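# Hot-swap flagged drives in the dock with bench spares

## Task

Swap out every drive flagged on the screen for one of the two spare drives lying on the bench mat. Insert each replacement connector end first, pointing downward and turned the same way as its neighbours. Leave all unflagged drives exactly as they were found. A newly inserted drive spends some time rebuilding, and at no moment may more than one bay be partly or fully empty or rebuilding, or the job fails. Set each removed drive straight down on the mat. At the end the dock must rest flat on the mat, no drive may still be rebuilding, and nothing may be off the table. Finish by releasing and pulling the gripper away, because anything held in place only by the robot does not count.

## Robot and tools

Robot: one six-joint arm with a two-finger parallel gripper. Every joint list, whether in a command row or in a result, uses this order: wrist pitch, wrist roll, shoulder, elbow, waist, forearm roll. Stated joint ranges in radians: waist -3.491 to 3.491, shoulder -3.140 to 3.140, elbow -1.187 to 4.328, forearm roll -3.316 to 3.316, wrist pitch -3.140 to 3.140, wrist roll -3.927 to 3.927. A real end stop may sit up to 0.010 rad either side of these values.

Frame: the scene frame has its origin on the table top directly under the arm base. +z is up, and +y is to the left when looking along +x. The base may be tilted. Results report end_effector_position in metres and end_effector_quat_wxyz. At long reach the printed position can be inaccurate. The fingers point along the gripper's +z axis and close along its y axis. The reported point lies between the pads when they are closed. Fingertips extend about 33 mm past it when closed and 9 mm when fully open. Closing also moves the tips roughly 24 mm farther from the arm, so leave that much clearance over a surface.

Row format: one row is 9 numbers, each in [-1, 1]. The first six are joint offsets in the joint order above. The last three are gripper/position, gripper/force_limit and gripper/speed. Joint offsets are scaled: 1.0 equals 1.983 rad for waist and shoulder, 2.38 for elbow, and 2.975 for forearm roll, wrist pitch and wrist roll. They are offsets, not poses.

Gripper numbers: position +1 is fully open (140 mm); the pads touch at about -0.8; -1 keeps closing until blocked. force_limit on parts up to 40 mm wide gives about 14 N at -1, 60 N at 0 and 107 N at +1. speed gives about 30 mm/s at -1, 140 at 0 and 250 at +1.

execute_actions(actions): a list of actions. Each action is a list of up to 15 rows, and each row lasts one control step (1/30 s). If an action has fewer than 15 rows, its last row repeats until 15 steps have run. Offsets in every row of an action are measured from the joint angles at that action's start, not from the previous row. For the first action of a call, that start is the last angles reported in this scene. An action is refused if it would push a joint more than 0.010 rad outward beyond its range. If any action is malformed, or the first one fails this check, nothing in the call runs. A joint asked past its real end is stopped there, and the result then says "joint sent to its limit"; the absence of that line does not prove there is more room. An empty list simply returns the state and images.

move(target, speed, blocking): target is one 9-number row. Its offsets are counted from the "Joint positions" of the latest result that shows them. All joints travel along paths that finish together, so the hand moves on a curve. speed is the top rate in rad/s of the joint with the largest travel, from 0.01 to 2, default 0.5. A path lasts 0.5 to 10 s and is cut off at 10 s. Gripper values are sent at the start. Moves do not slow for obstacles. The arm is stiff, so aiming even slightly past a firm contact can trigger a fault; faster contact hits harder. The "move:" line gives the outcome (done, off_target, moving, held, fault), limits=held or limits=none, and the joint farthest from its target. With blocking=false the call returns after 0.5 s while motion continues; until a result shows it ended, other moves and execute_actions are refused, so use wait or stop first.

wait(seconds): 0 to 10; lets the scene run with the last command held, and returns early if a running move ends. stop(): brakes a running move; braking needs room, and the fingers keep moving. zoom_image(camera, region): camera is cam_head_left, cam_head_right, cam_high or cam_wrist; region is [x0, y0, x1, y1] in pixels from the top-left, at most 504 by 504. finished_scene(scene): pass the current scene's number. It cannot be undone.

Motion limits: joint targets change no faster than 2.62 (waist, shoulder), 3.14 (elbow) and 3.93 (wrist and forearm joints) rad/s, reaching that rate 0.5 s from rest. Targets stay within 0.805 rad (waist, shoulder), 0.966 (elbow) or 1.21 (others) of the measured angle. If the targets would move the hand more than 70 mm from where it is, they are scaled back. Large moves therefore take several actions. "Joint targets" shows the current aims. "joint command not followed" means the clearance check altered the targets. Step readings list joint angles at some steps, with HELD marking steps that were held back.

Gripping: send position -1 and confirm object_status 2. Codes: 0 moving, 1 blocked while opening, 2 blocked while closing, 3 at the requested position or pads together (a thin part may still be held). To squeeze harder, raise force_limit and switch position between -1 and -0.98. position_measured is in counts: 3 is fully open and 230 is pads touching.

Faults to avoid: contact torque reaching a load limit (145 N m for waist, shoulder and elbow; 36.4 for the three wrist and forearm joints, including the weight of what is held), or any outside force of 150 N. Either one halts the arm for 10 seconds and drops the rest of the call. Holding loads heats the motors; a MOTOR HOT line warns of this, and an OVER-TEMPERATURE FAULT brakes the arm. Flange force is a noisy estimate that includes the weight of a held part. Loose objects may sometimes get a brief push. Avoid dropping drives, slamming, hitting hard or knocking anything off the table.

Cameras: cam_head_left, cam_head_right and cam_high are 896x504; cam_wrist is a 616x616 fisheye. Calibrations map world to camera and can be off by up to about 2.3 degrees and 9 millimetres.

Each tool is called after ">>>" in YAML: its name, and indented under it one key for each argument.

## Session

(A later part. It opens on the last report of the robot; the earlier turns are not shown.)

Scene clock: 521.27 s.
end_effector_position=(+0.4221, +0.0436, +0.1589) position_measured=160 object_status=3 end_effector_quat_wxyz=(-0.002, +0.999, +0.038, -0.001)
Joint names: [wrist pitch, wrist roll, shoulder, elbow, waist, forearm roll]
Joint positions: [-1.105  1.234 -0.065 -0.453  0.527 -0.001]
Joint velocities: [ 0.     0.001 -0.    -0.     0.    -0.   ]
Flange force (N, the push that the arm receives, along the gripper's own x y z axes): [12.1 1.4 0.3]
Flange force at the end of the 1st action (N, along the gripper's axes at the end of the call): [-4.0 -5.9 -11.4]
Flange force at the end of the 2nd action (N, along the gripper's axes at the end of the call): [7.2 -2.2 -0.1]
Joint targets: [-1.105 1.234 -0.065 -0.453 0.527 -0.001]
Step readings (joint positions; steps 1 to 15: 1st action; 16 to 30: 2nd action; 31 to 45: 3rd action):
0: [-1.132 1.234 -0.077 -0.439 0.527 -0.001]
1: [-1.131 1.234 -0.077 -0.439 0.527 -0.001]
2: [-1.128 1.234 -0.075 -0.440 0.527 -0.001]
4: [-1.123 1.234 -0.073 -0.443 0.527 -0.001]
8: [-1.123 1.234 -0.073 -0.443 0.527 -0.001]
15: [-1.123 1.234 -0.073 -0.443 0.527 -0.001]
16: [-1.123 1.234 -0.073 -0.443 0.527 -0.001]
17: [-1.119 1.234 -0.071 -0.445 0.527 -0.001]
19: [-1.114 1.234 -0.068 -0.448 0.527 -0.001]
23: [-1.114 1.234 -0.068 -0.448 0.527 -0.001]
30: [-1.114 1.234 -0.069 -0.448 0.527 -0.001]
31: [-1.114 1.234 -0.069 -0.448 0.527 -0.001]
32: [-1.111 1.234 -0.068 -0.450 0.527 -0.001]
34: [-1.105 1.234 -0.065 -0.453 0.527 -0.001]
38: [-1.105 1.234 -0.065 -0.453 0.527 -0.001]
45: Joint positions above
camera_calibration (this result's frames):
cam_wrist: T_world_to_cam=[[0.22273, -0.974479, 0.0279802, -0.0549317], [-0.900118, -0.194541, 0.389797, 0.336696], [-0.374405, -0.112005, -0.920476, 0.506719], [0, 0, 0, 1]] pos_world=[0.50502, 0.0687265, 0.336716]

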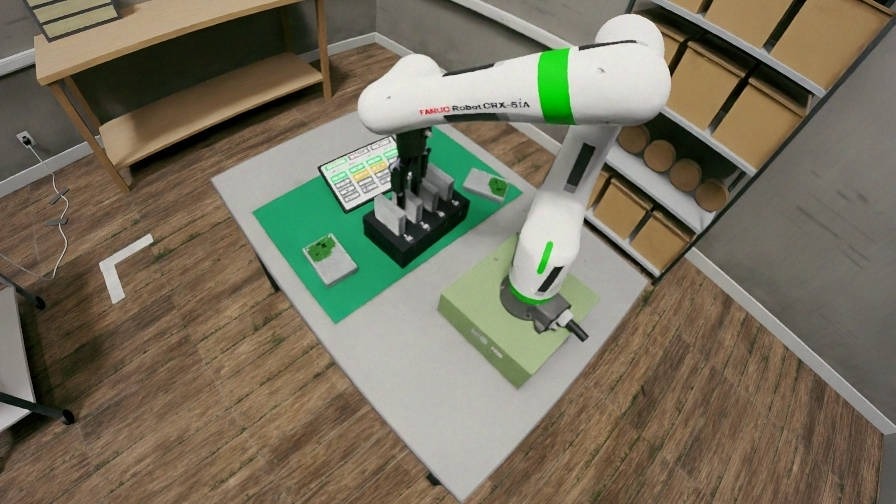

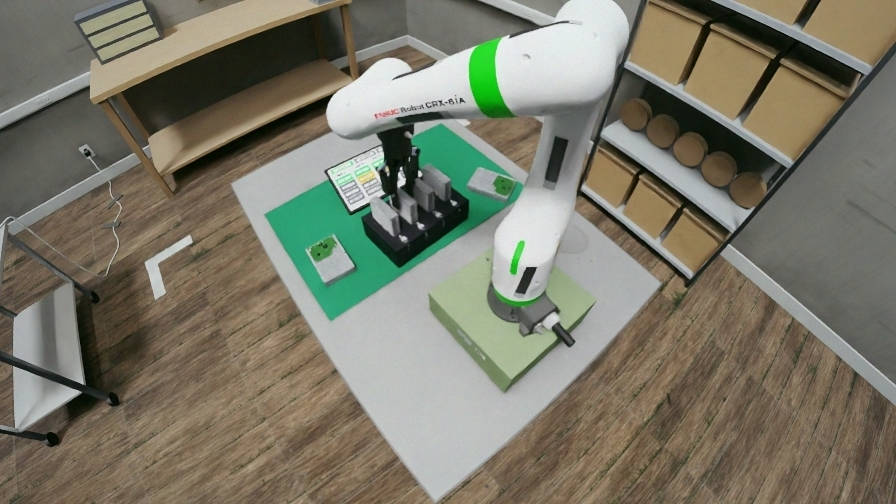

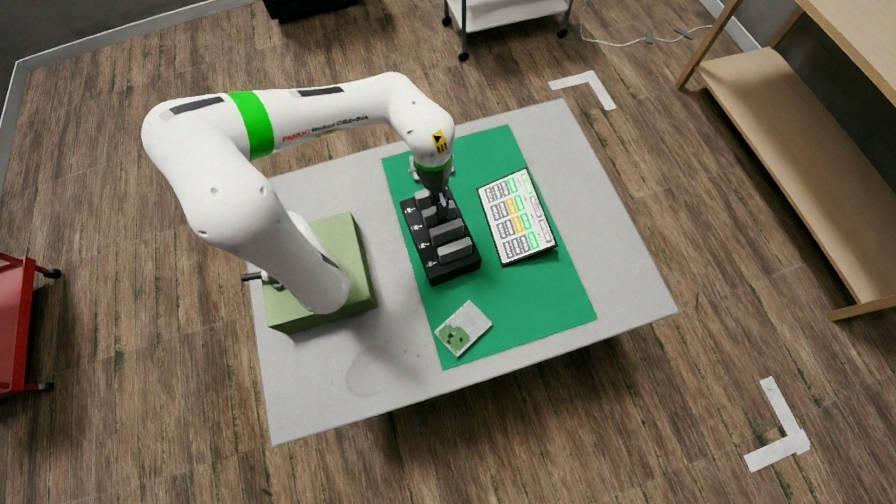

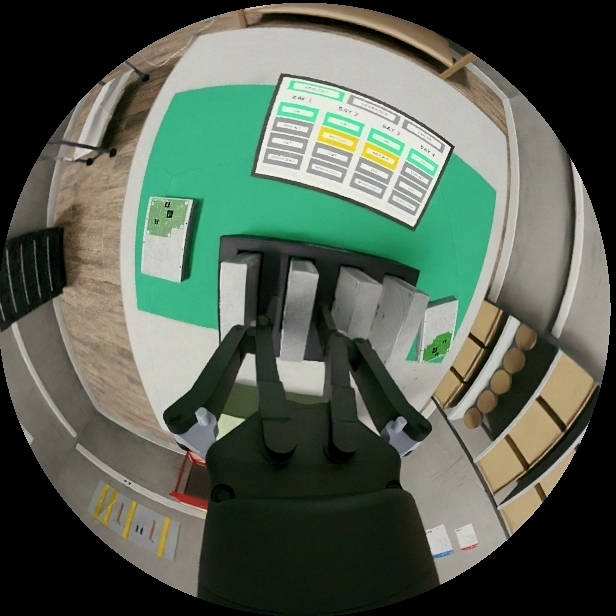

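>>> move:
  target: [-0.0528,0,-0.0348,0.037,0,0,-0.25,1,0.3]

>>> move:
  target: [0.008,-0.023,-0.0862,-0.082,0.0403,0,-1,0.3,0.5]

Scene clock: 531.23 s.
end_effector_position=(+0.4196, +0.0423, +0.2208) position_measured=160 object_status=3 end_effector_quat_wxyz=(-0.002, +0.999, +0.038, -0.001)
Joint names: [wrist pitch, wrist roll, shoulder, elbow, waist, forearm roll]
Joint positions: [-1.262  1.234 -0.134 -0.365  0.527 -0.001]
Joint velocities: [ 0.001 -0.     0.     0.    -0.     0.   ]
Flange force (N, the push that the arm receives, along the gripper's own x y z axes): [6.7 -0.7 -1.0]
Joint targets: [-1.262 1.234 -0.134 -0.365 0.527 -0.001]
move: done; limits=none; farthest joint: the waist, 0.000 radians from its target (0.000 radians at the start)
camera_calibration (this result's frames):
cam_wrist: T_world_to_cam=[[0.222818, -0.974462, 0.027842, -0.0573721], [-0.900079, -0.194672, 0.389822, 0.310127], [-0.374447, -0.111919, -0.920469, 0.5626], [0, 0, 0, 1]] pos_world=[0.502586, 0.0674317, 0.398559]

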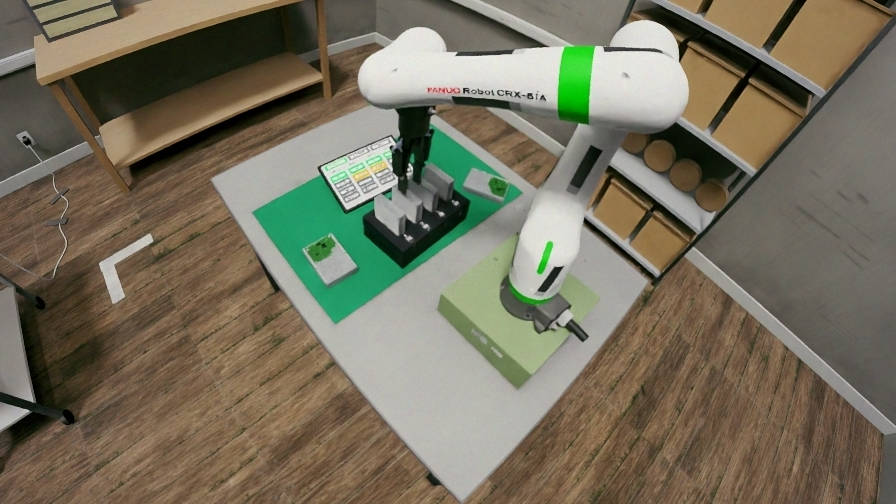

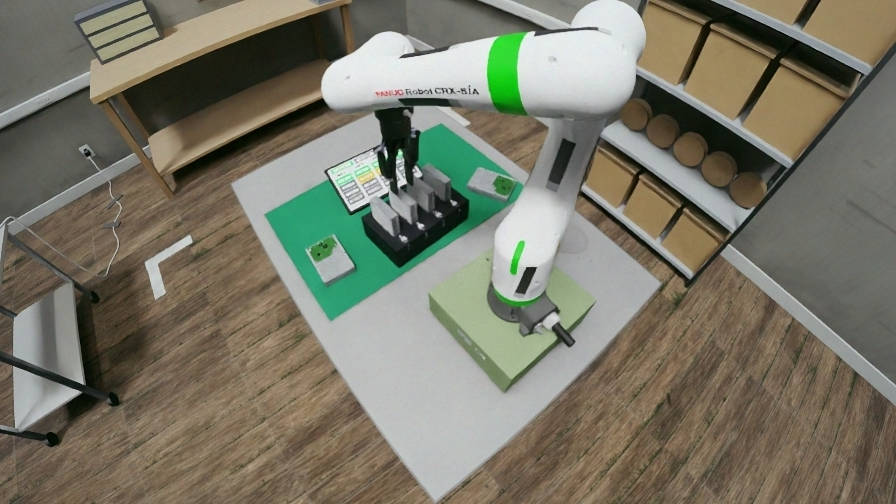

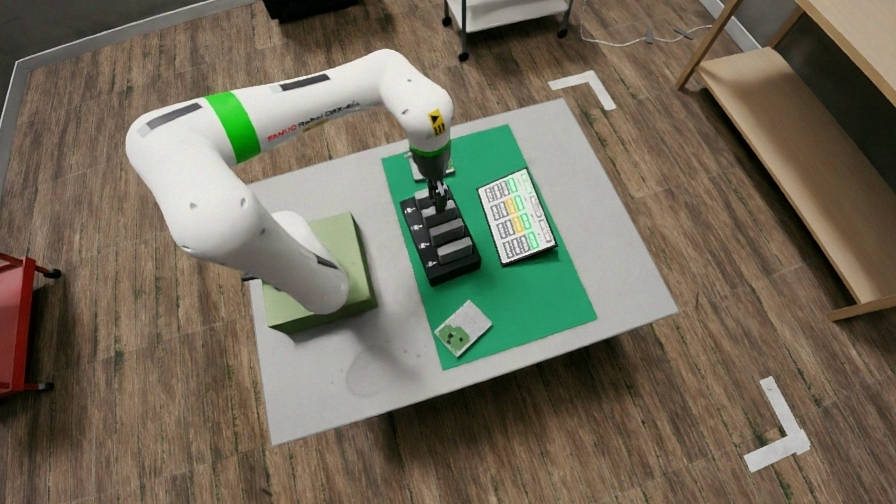

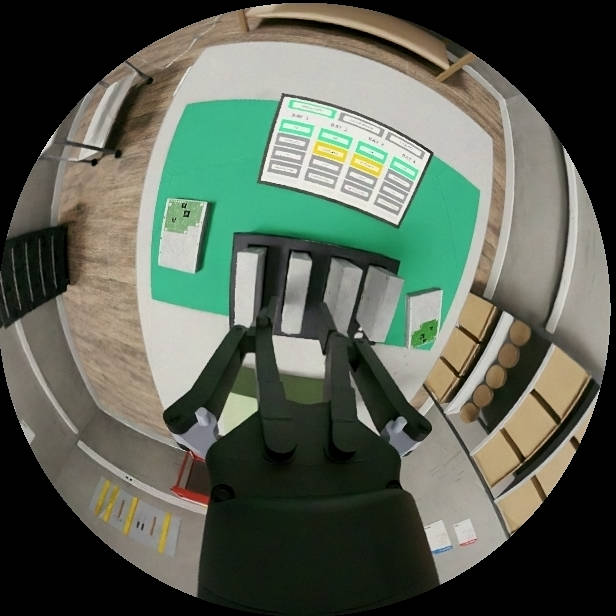

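Scene clock: 532.00 s.
end_effector_position=(+0.3511, +0.0407, +0.2004) position_measured=234 object_status=3 end_effector_quat_wxyz=(-0.005, +0.999, +0.044, -0.002)
Joint names: [wrist pitch, wrist roll, shoulder, elbow, waist, forearm roll]
Joint positions: [-1.238  1.166 -0.305 -0.56   0.607 -0.001]
Joint velocities: [-0.002 -0.    -0.    -0.001  0.    -0.   ]
Flange force (N, the push that the arm receives, along the gripper's own x y z axes): [5.0 -1.3 -1.7]
Joint targets: [-1.238 1.166 -0.305 -0.560 0.607 -0.001]
move: done; limits=none; farthest joint: the waist, 0.000 radians from its target (0.080 radians at the start)
camera_calibration (this result's frames):
cam_wrist: T_world_to_cam=[[0.233827, -0.972032, 0.0218803, -0.0458901], [-0.896623, -0.206874, 0.391498, 0.25497], [-0.376022, -0.111161, -0.919919, 0.518433], [0, 0, 0, 1]] pos_world=[0.434285, 0.0657696, 0.3781]

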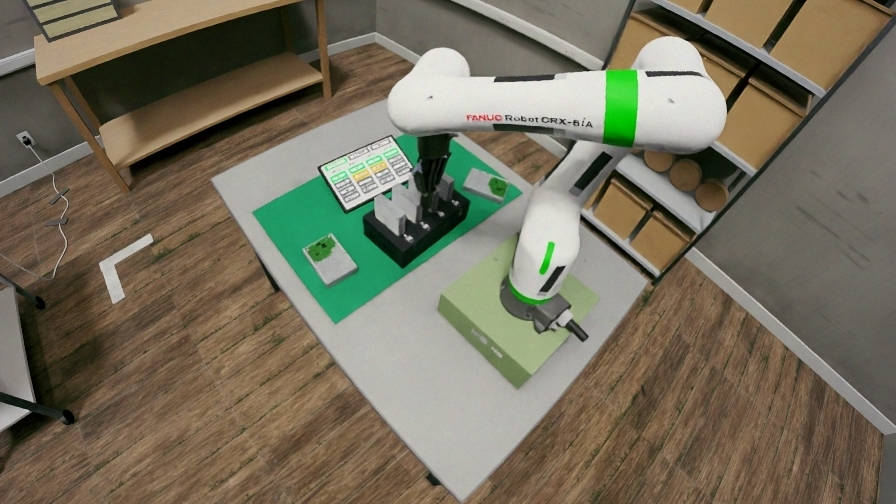

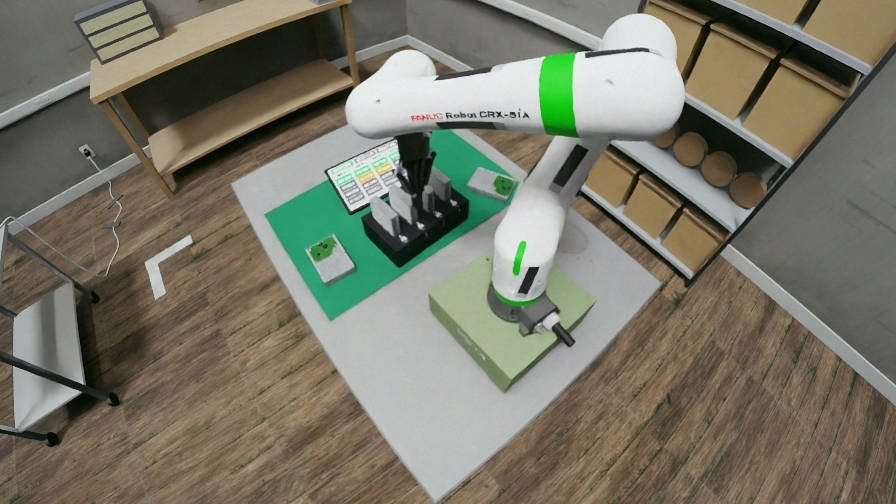

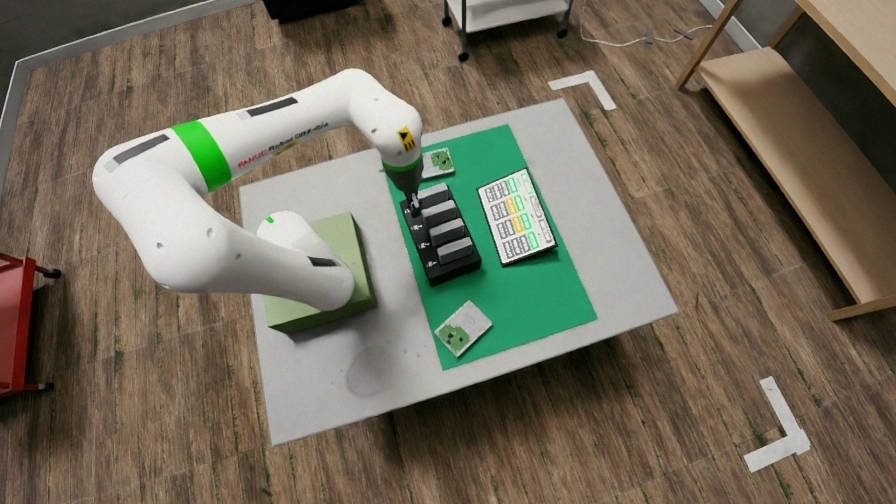

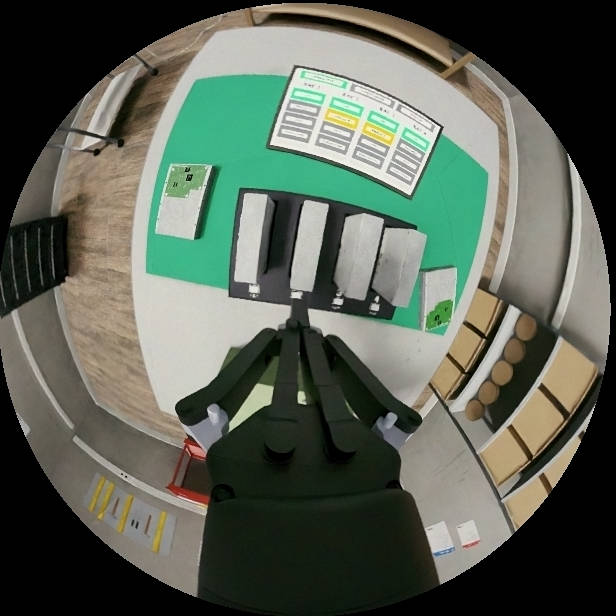

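>>> zoom_image:
  camera: "cam_wrist"
  region: [220,250,420,330]

Region (220, 250, 420, 330) of cam_wrist's 616x616 image, scaled by 2.520, with more detail than that image has; it fills the top 202 rows of this view, and the rest is white.

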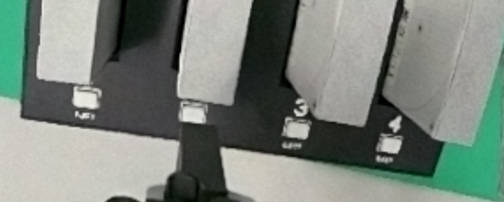

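>>> move:
  target: [0.054,-0.009,0.0227,-0.0487,0.014,0,-1,0.3,0.5]
  speed: 0.2

>>> zoom_image:
  camera: "cam_wrist"
  region: [200,230,420,350]

Scene clock: 545.50 s.
end_effector_position=(+0.3410, +0.0459, +0.1407) position_measured=234 object_status=3 end_effector_quat_wxyz=(-0.006, +0.999, +0.044, -0.003)
Joint names: [wrist pitch, wrist roll, shoulder, elbow, waist, forearm roll]
Joint positions: [-1.077  1.139 -0.26  -0.676  0.634 -0.001]
Joint velocities: [ 0.     0.001 -0.    -0.001  0.     0.001]
Flange force (N, the push that the arm receives, along the gripper's own x y z axes): [7.0 -2.1 -2.3]
Joint targets: [-1.077 1.139 -0.260 -0.676 0.634 -0.001]
move: done; limits=none; farthest joint: the waist, 0.000 radians from its target (0.028 radians at the start)
camera_calibration (this result's frames):
cam_wrist: T_world_to_cam=[[0.234606, -0.971886, 0.0199484, -0.0371242], [-0.895962, -0.208226, 0.392294, 0.270156], [-0.377111, -0.109907, -0.919624, 0.460574], [0, 0, 0, 1]] pos_world=[0.424446, 0.0707935, 0.318315]

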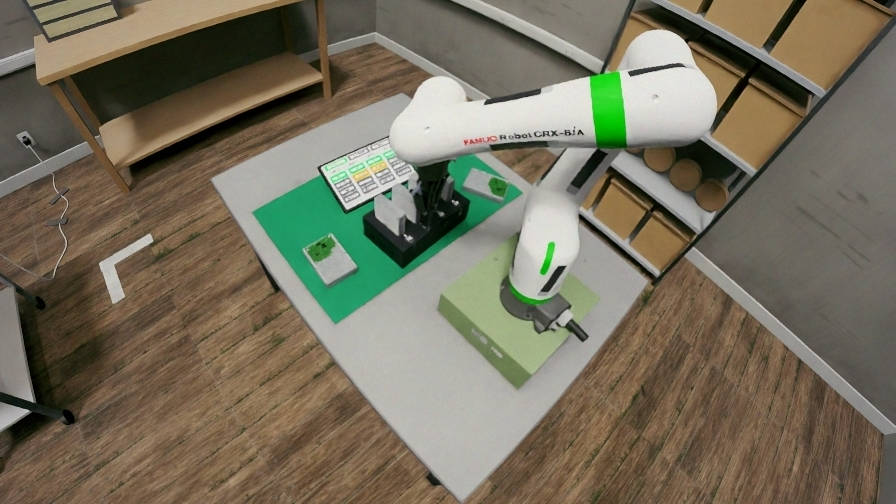

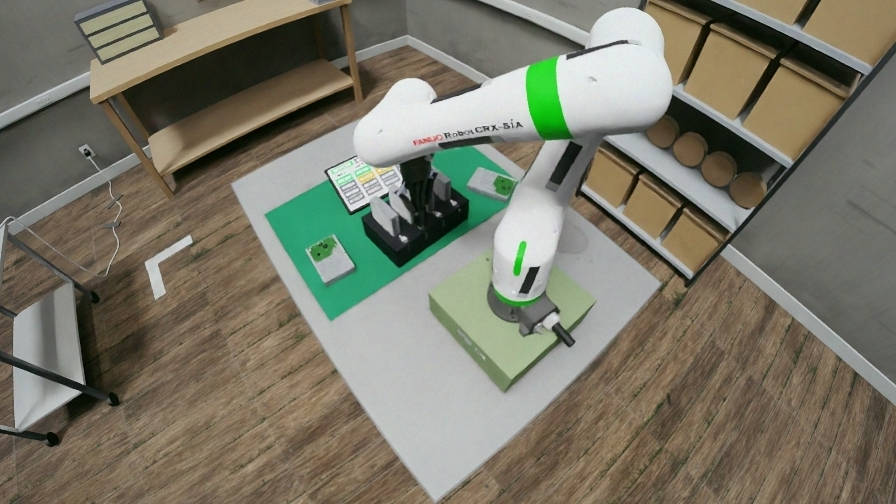

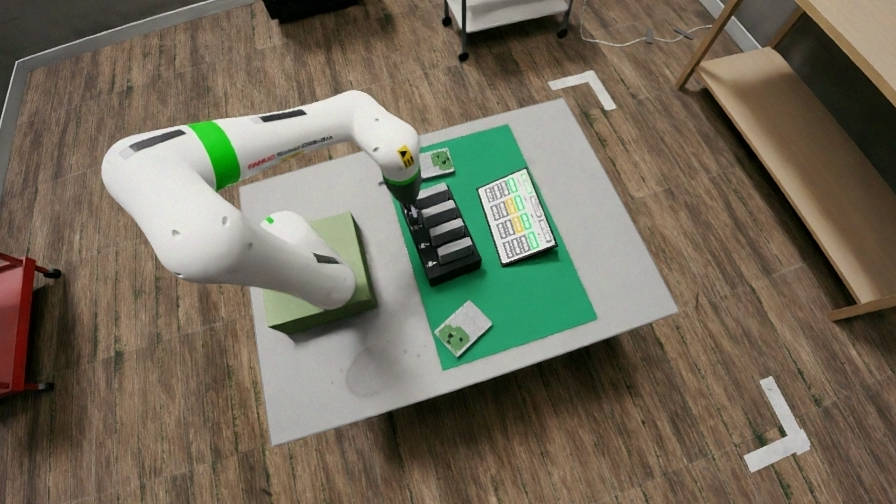

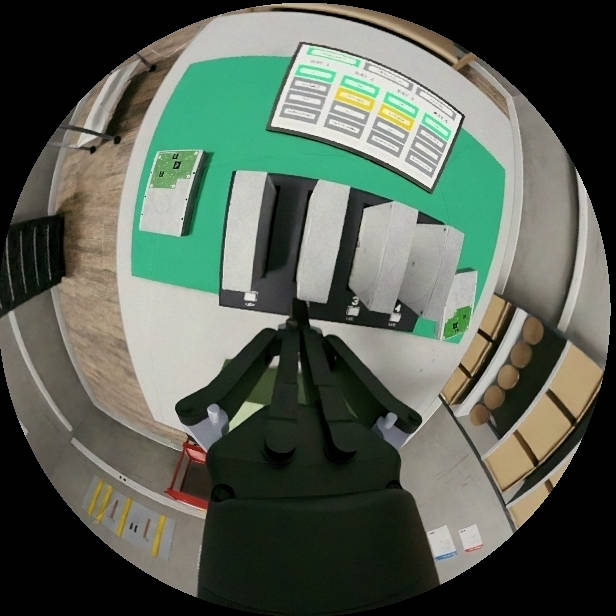

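Region (200, 230, 420, 350) of cam_wrist's 616x616 image, scaled by 2.291, with more detail than that image has; it fills the top 275 rows of this view, and the rest is white.

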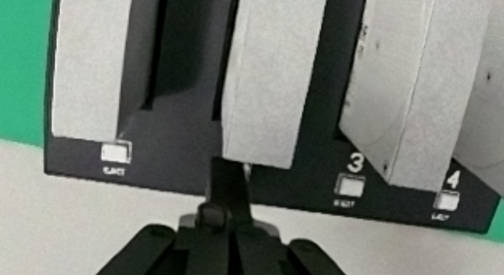

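>>> move:
  target: [0.008,0,0.0034,-0.0073,0,0,-1,0.3,0.5]
  speed: 0.03

>>> move:
  target: [0.0036,0,0.0015,-0.0033,0,0,-1,0.3,0.5]
  speed: 0.015

>>> zoom_image:
  camera: "cam_wrist"
  region: [200,30,500,350]

Scene clock: 556.57 s.
end_effector_position=(+0.3389, +0.0448, +0.1321) position_measured=234 object_status=3 end_effector_quat_wxyz=(-0.006, +0.999, +0.044, -0.003)
Joint names: [wrist pitch, wrist roll, shoulder, elbow, waist, forearm roll]
Joint positions: [-1.053  1.139 -0.253 -0.693  0.634 -0.001]
Joint velocities: [-0.001 -0.001  0.     0.    -0.001  0.   ]
Flange force (N, the push that the arm receives, along the gripper's own x y z axes): [12.9 0.7 3.0]
Joint targets: [-1.053 1.139 -0.253 -0.693 0.634 -0.001]
move: done; limits=none; farthest joint: the waist, 0.000 radians from its target (0.000 radians at the start)
camera_calibration (this result's frames):
cam_wrist: T_world_to_cam=[[0.2346, -0.971885, 0.0200469, -0.0375439], [-0.895859, -0.20815, 0.392569, 0.27129], [-0.377359, -0.110056, -0.919504, 0.45183], [0, 0, 0, 1]] pos_world=[0.422348, 0.0697073, 0.309712]

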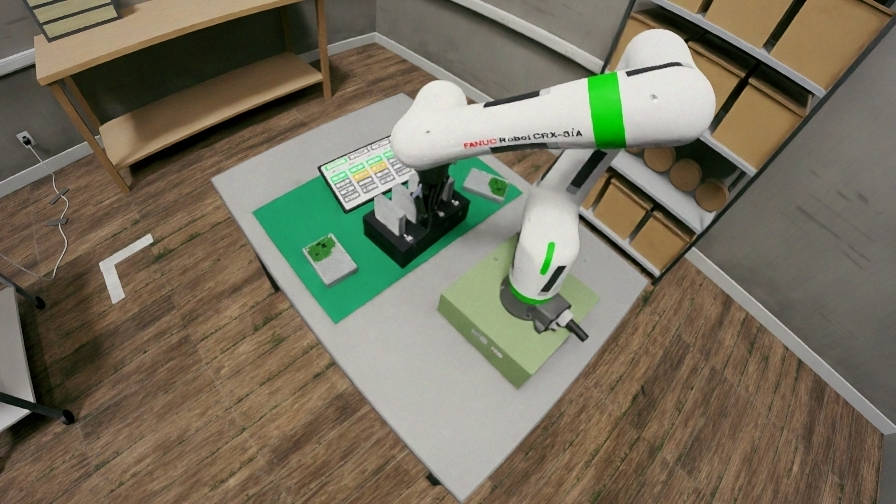

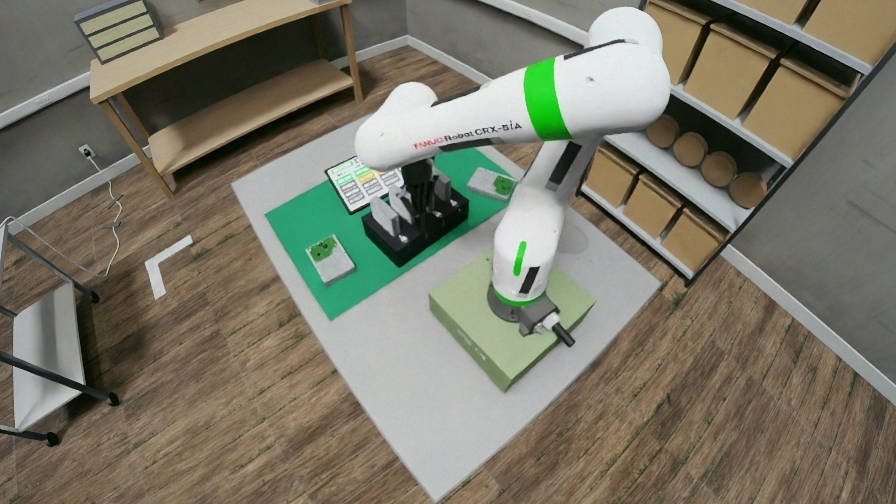

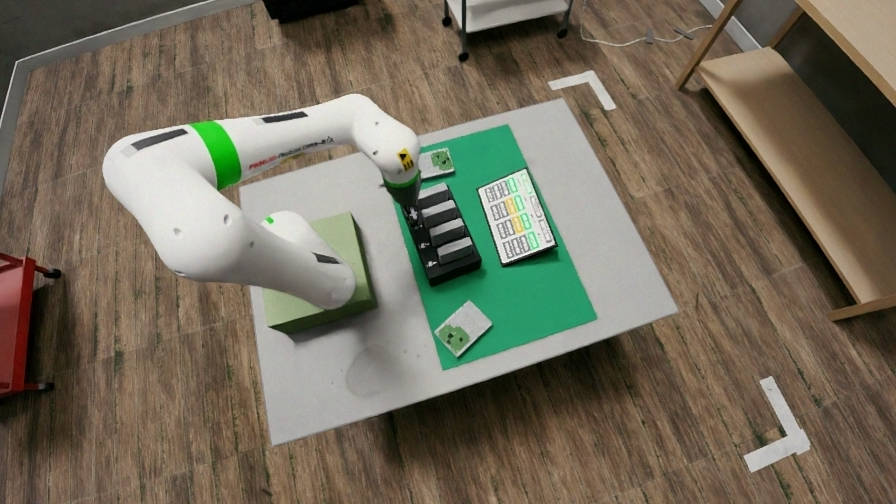

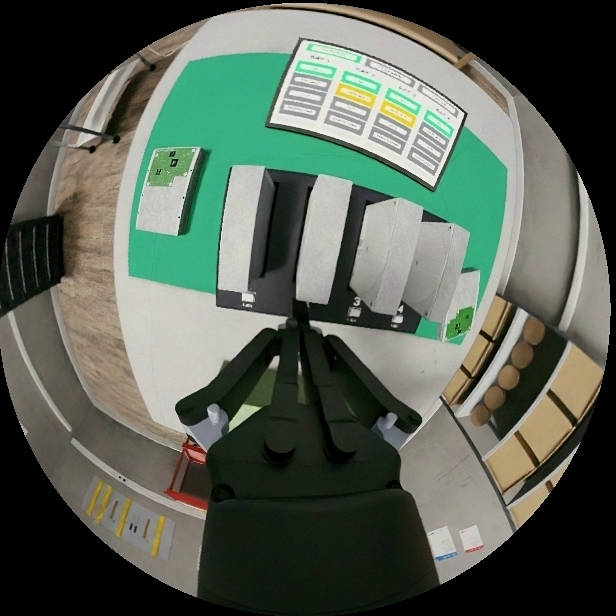

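Scene clock: 557.50 s.
end_effector_position=(+0.3378, +0.0443, +0.1283) position_measured=234 object_status=3 end_effector_quat_wxyz=(-0.006, +0.999, +0.044, -0.003)
Joint names: [wrist pitch, wrist roll, shoulder, elbow, waist, forearm roll]
Joint positions: [-1.043  1.139 -0.25  -0.701  0.634 -0.001]
Joint velocities: [ 0.001 -0.001  0.     0.    -0.    -0.001]
Flange force (N, the push that the arm receives, along the gripper's own x y z axes): [4.5 -0.7 -0.3]
Joint targets: [-1.043 1.139 -0.250 -0.701 0.634 -0.001]
move: done; limits=none; farthest joint: the waist, 0.000 radians from its target (0.000 radians at the start)
camera_calibration (this result's frames):
cam_wrist: T_world_to_cam=[[0.234595, -0.971886, 0.0200848, -0.0377551], [-0.895821, -0.208119, 0.392672, 0.271722], [-0.377452, -0.110111, -0.919459, 0.447895], [0, 0, 0, 1]] pos_world=[0.421331, 0.0691753, 0.305882]

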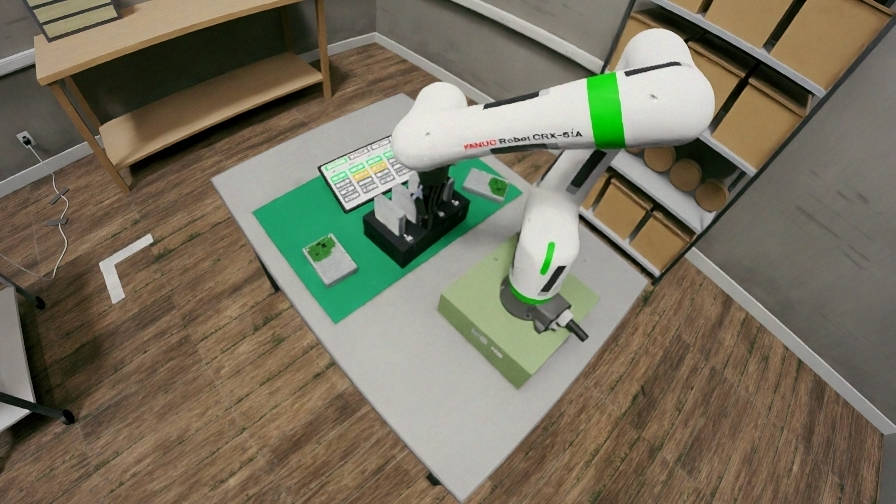

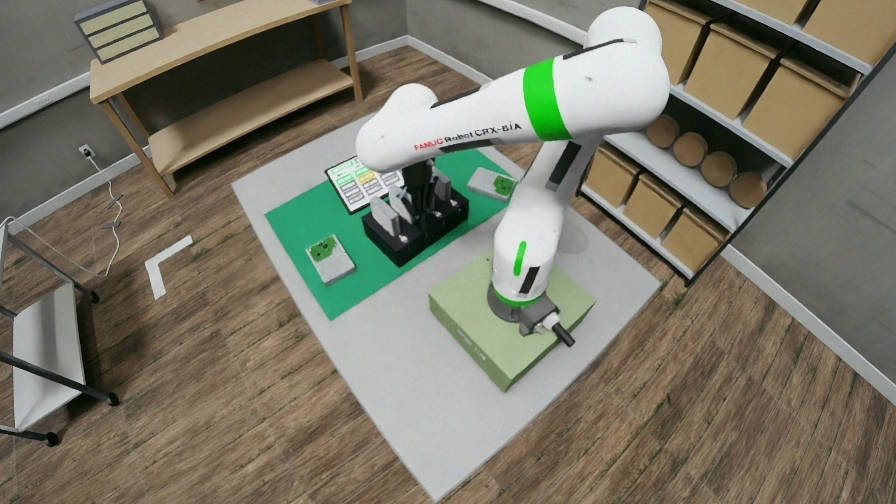

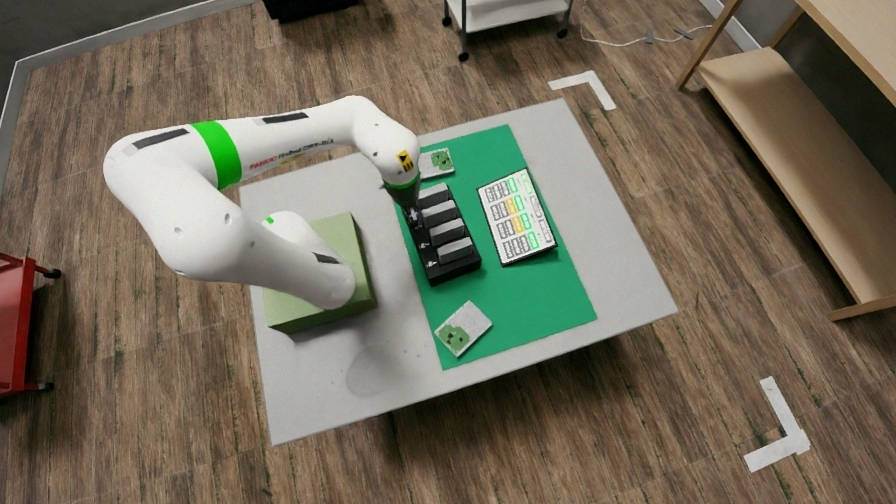

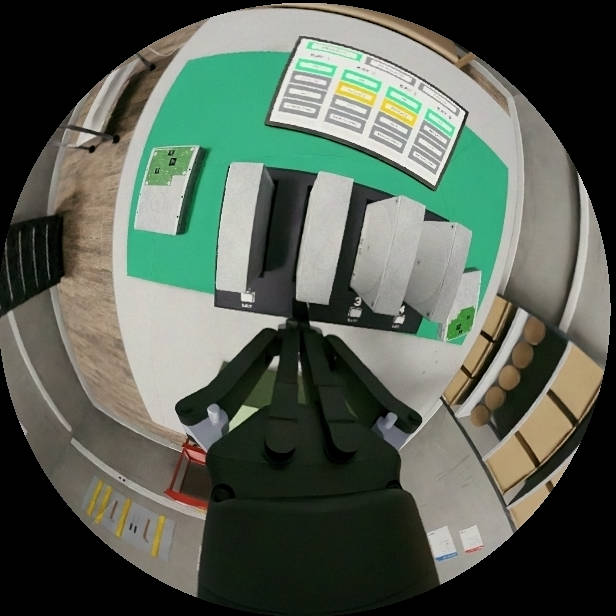

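Region (200, 30, 500, 350) of cam_wrist's 616x616 image, scaled by 1.575, with more detail than that image has; it fills the left 472 columns of this view, and the rest is white.

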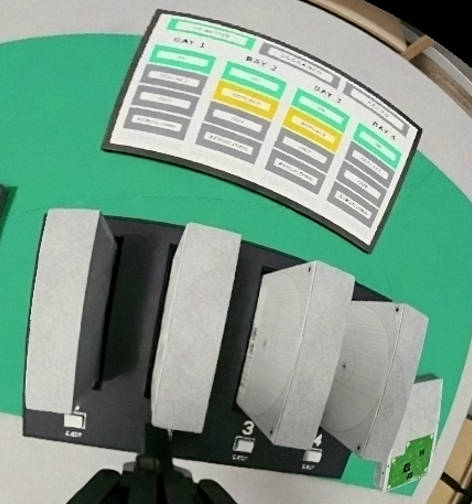

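>>> move:
  target: [0.0032,0,0.0025,-0.0018,0,0,-1,0.3,0.5]
  speed: 0.015

>>> move:
  target: [0.003,0,0.0021,-0.002,0,0,-1,0.3,0.5]
  speed: 0.015

Scene clock: 566.50 s.
end_effector_position=(+0.3379, +0.0444, +0.1252) position_measured=234 object_status=3 end_effector_quat_wxyz=(-0.006, +0.999, +0.044, -0.003)
Joint names: [wrist pitch, wrist roll, shoulder, elbow, waist, forearm roll]
Joint positions: [-1.033  1.139 -0.245 -0.705  0.634 -0.001]
Joint velocities: [-0.001  0.     0.     0.     0.     0.001]
Flange force (N, the push that the arm receives, along the gripper's own x y z axes): [10.3 0.5 -3.0]
Joint targets: [-1.033 1.139 -0.245 -0.705 0.634 -0.001]
move: done; limits=none; farthest joint: the waist, 0.000 radians from its target (0.000 radians at the start)
camera_calibration (this result's frames):
cam_wrist: T_world_to_cam=[[0.23458, -0.971891, 0.0200106, -0.0376211], [-0.895919, -0.208163, 0.392425, 0.273058], [-0.377228, -0.109983, -0.919566, 0.445028], [0, 0, 0, 1]] pos_world=[0.42134, 0.0692223, 0.30283]

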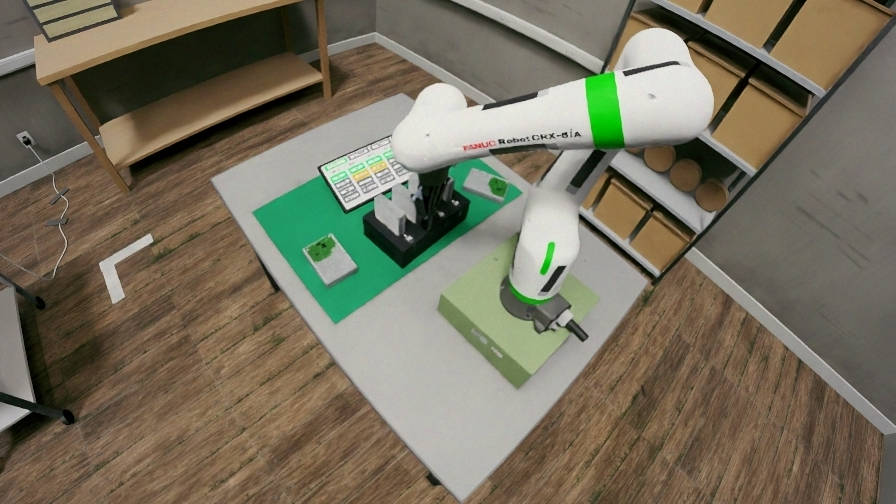

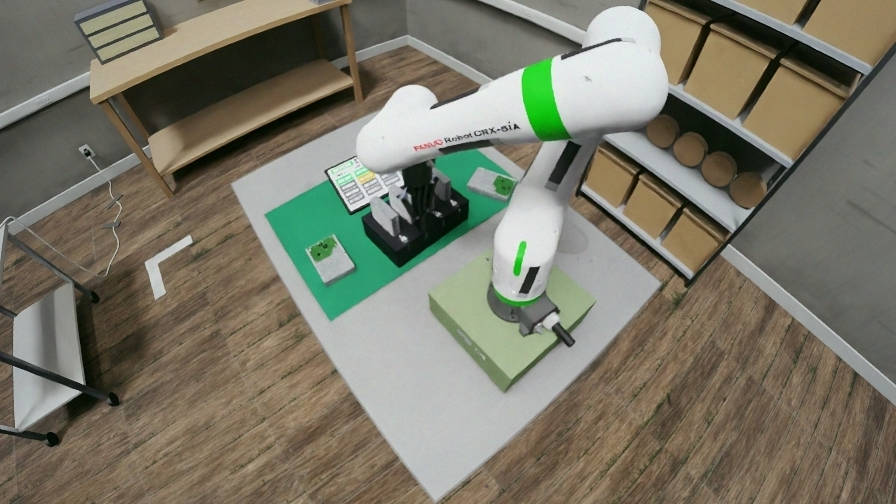

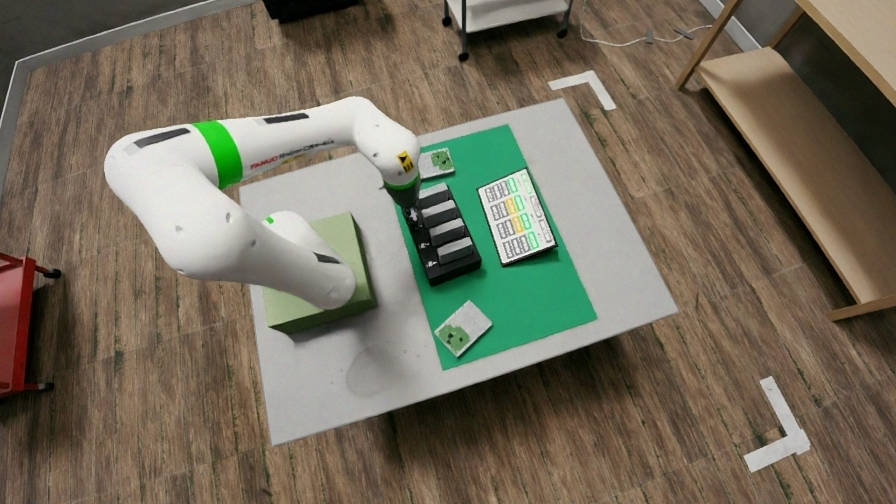

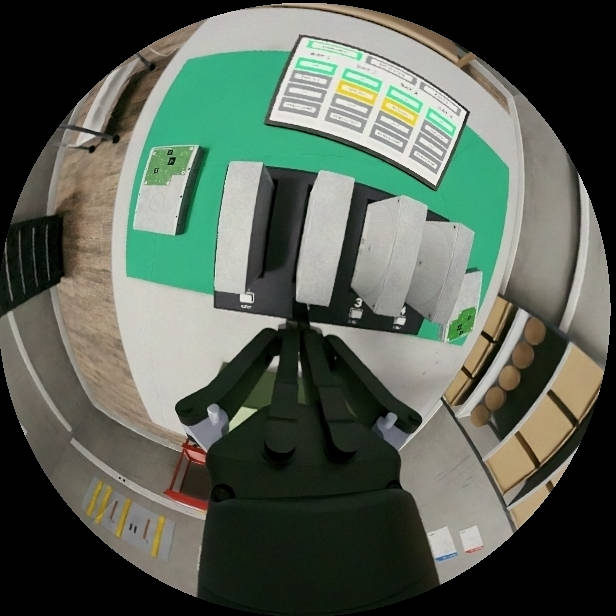

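Scene clock: 567.30 s.
end_effector_position=(+0.3376, +0.0442, +0.1222) position_measured=234 object_status=3 end_effector_quat_wxyz=(-0.006, +0.999, +0.044, -0.003)
Joint names: [wrist pitch, wrist roll, shoulder, elbow, waist, forearm roll]
Joint positions: [-1.024  1.139 -0.241 -0.71   0.634 -0.001]
Joint velocities: [-0.001 -0.    -0.     0.001  0.    -0.001]
Flange force (N, the push that the arm receives, along the gripper's own x y z axes): [9.6 0.8 -5.0]
Joint targets: [-1.024 1.139 -0.241 -0.710 0.634 -0.001]
move: done; limits=none; farthest joint: the waist, 0.000 radians from its target (0.000 radians at the start)
camera_calibration (this result's frames):
cam_wrist: T_world_to_cam=[[0.234572, -0.971893, 0.0200102, -0.0376064], [-0.895927, -0.208158, 0.392409, 0.273975], [-0.377215, -0.109976, -0.919573, 0.442146], [0, 0, 0, 1]] pos_world=[0.421067, 0.0691062, 0.299827]

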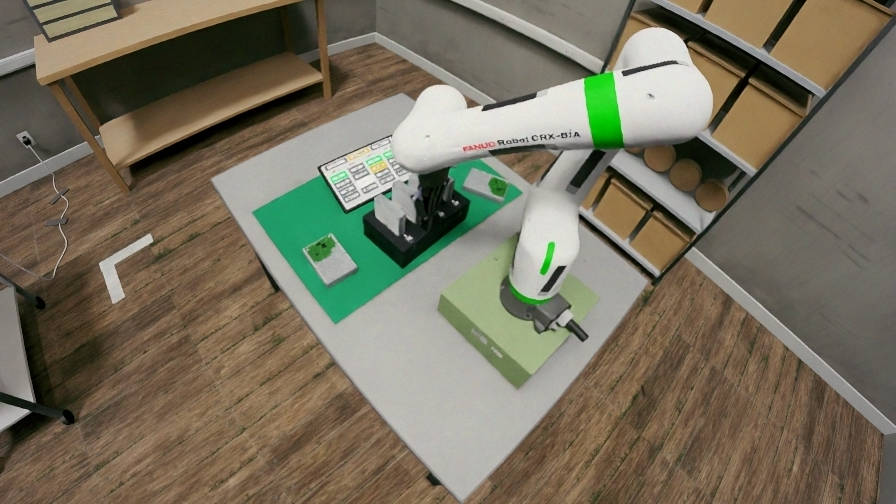

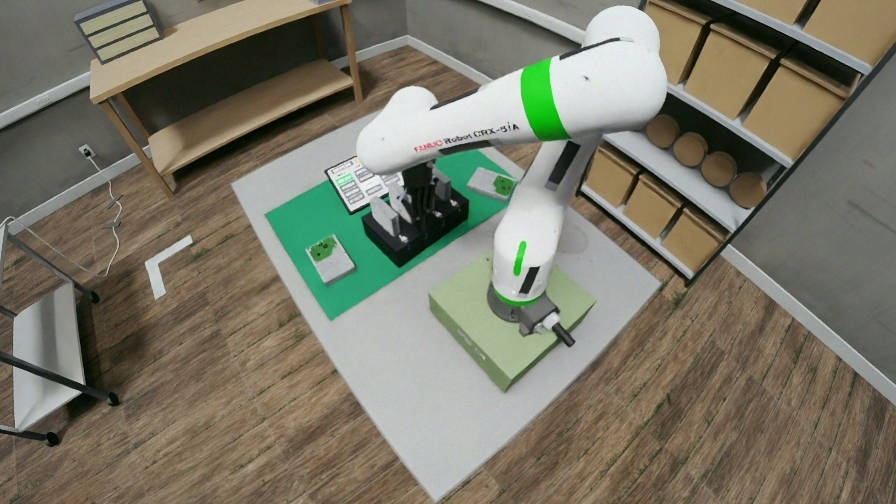

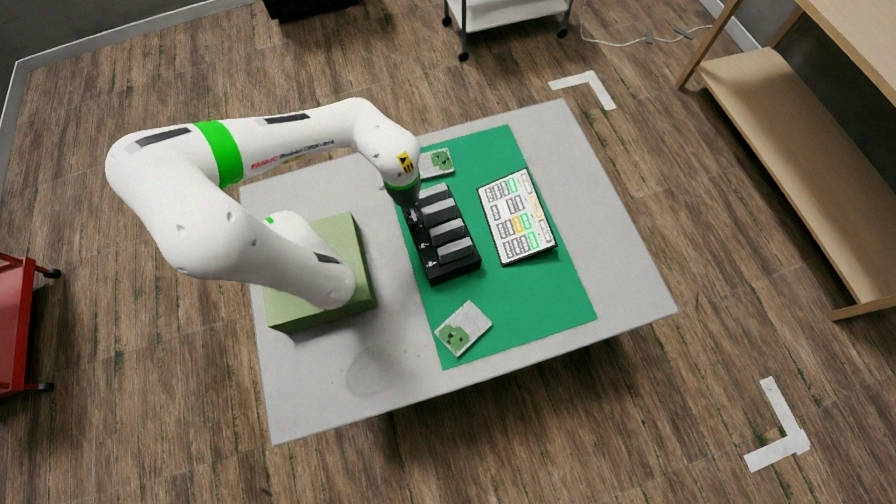

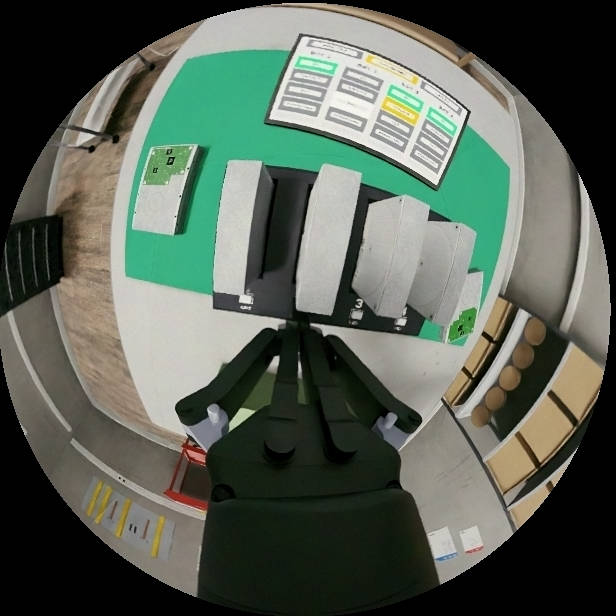

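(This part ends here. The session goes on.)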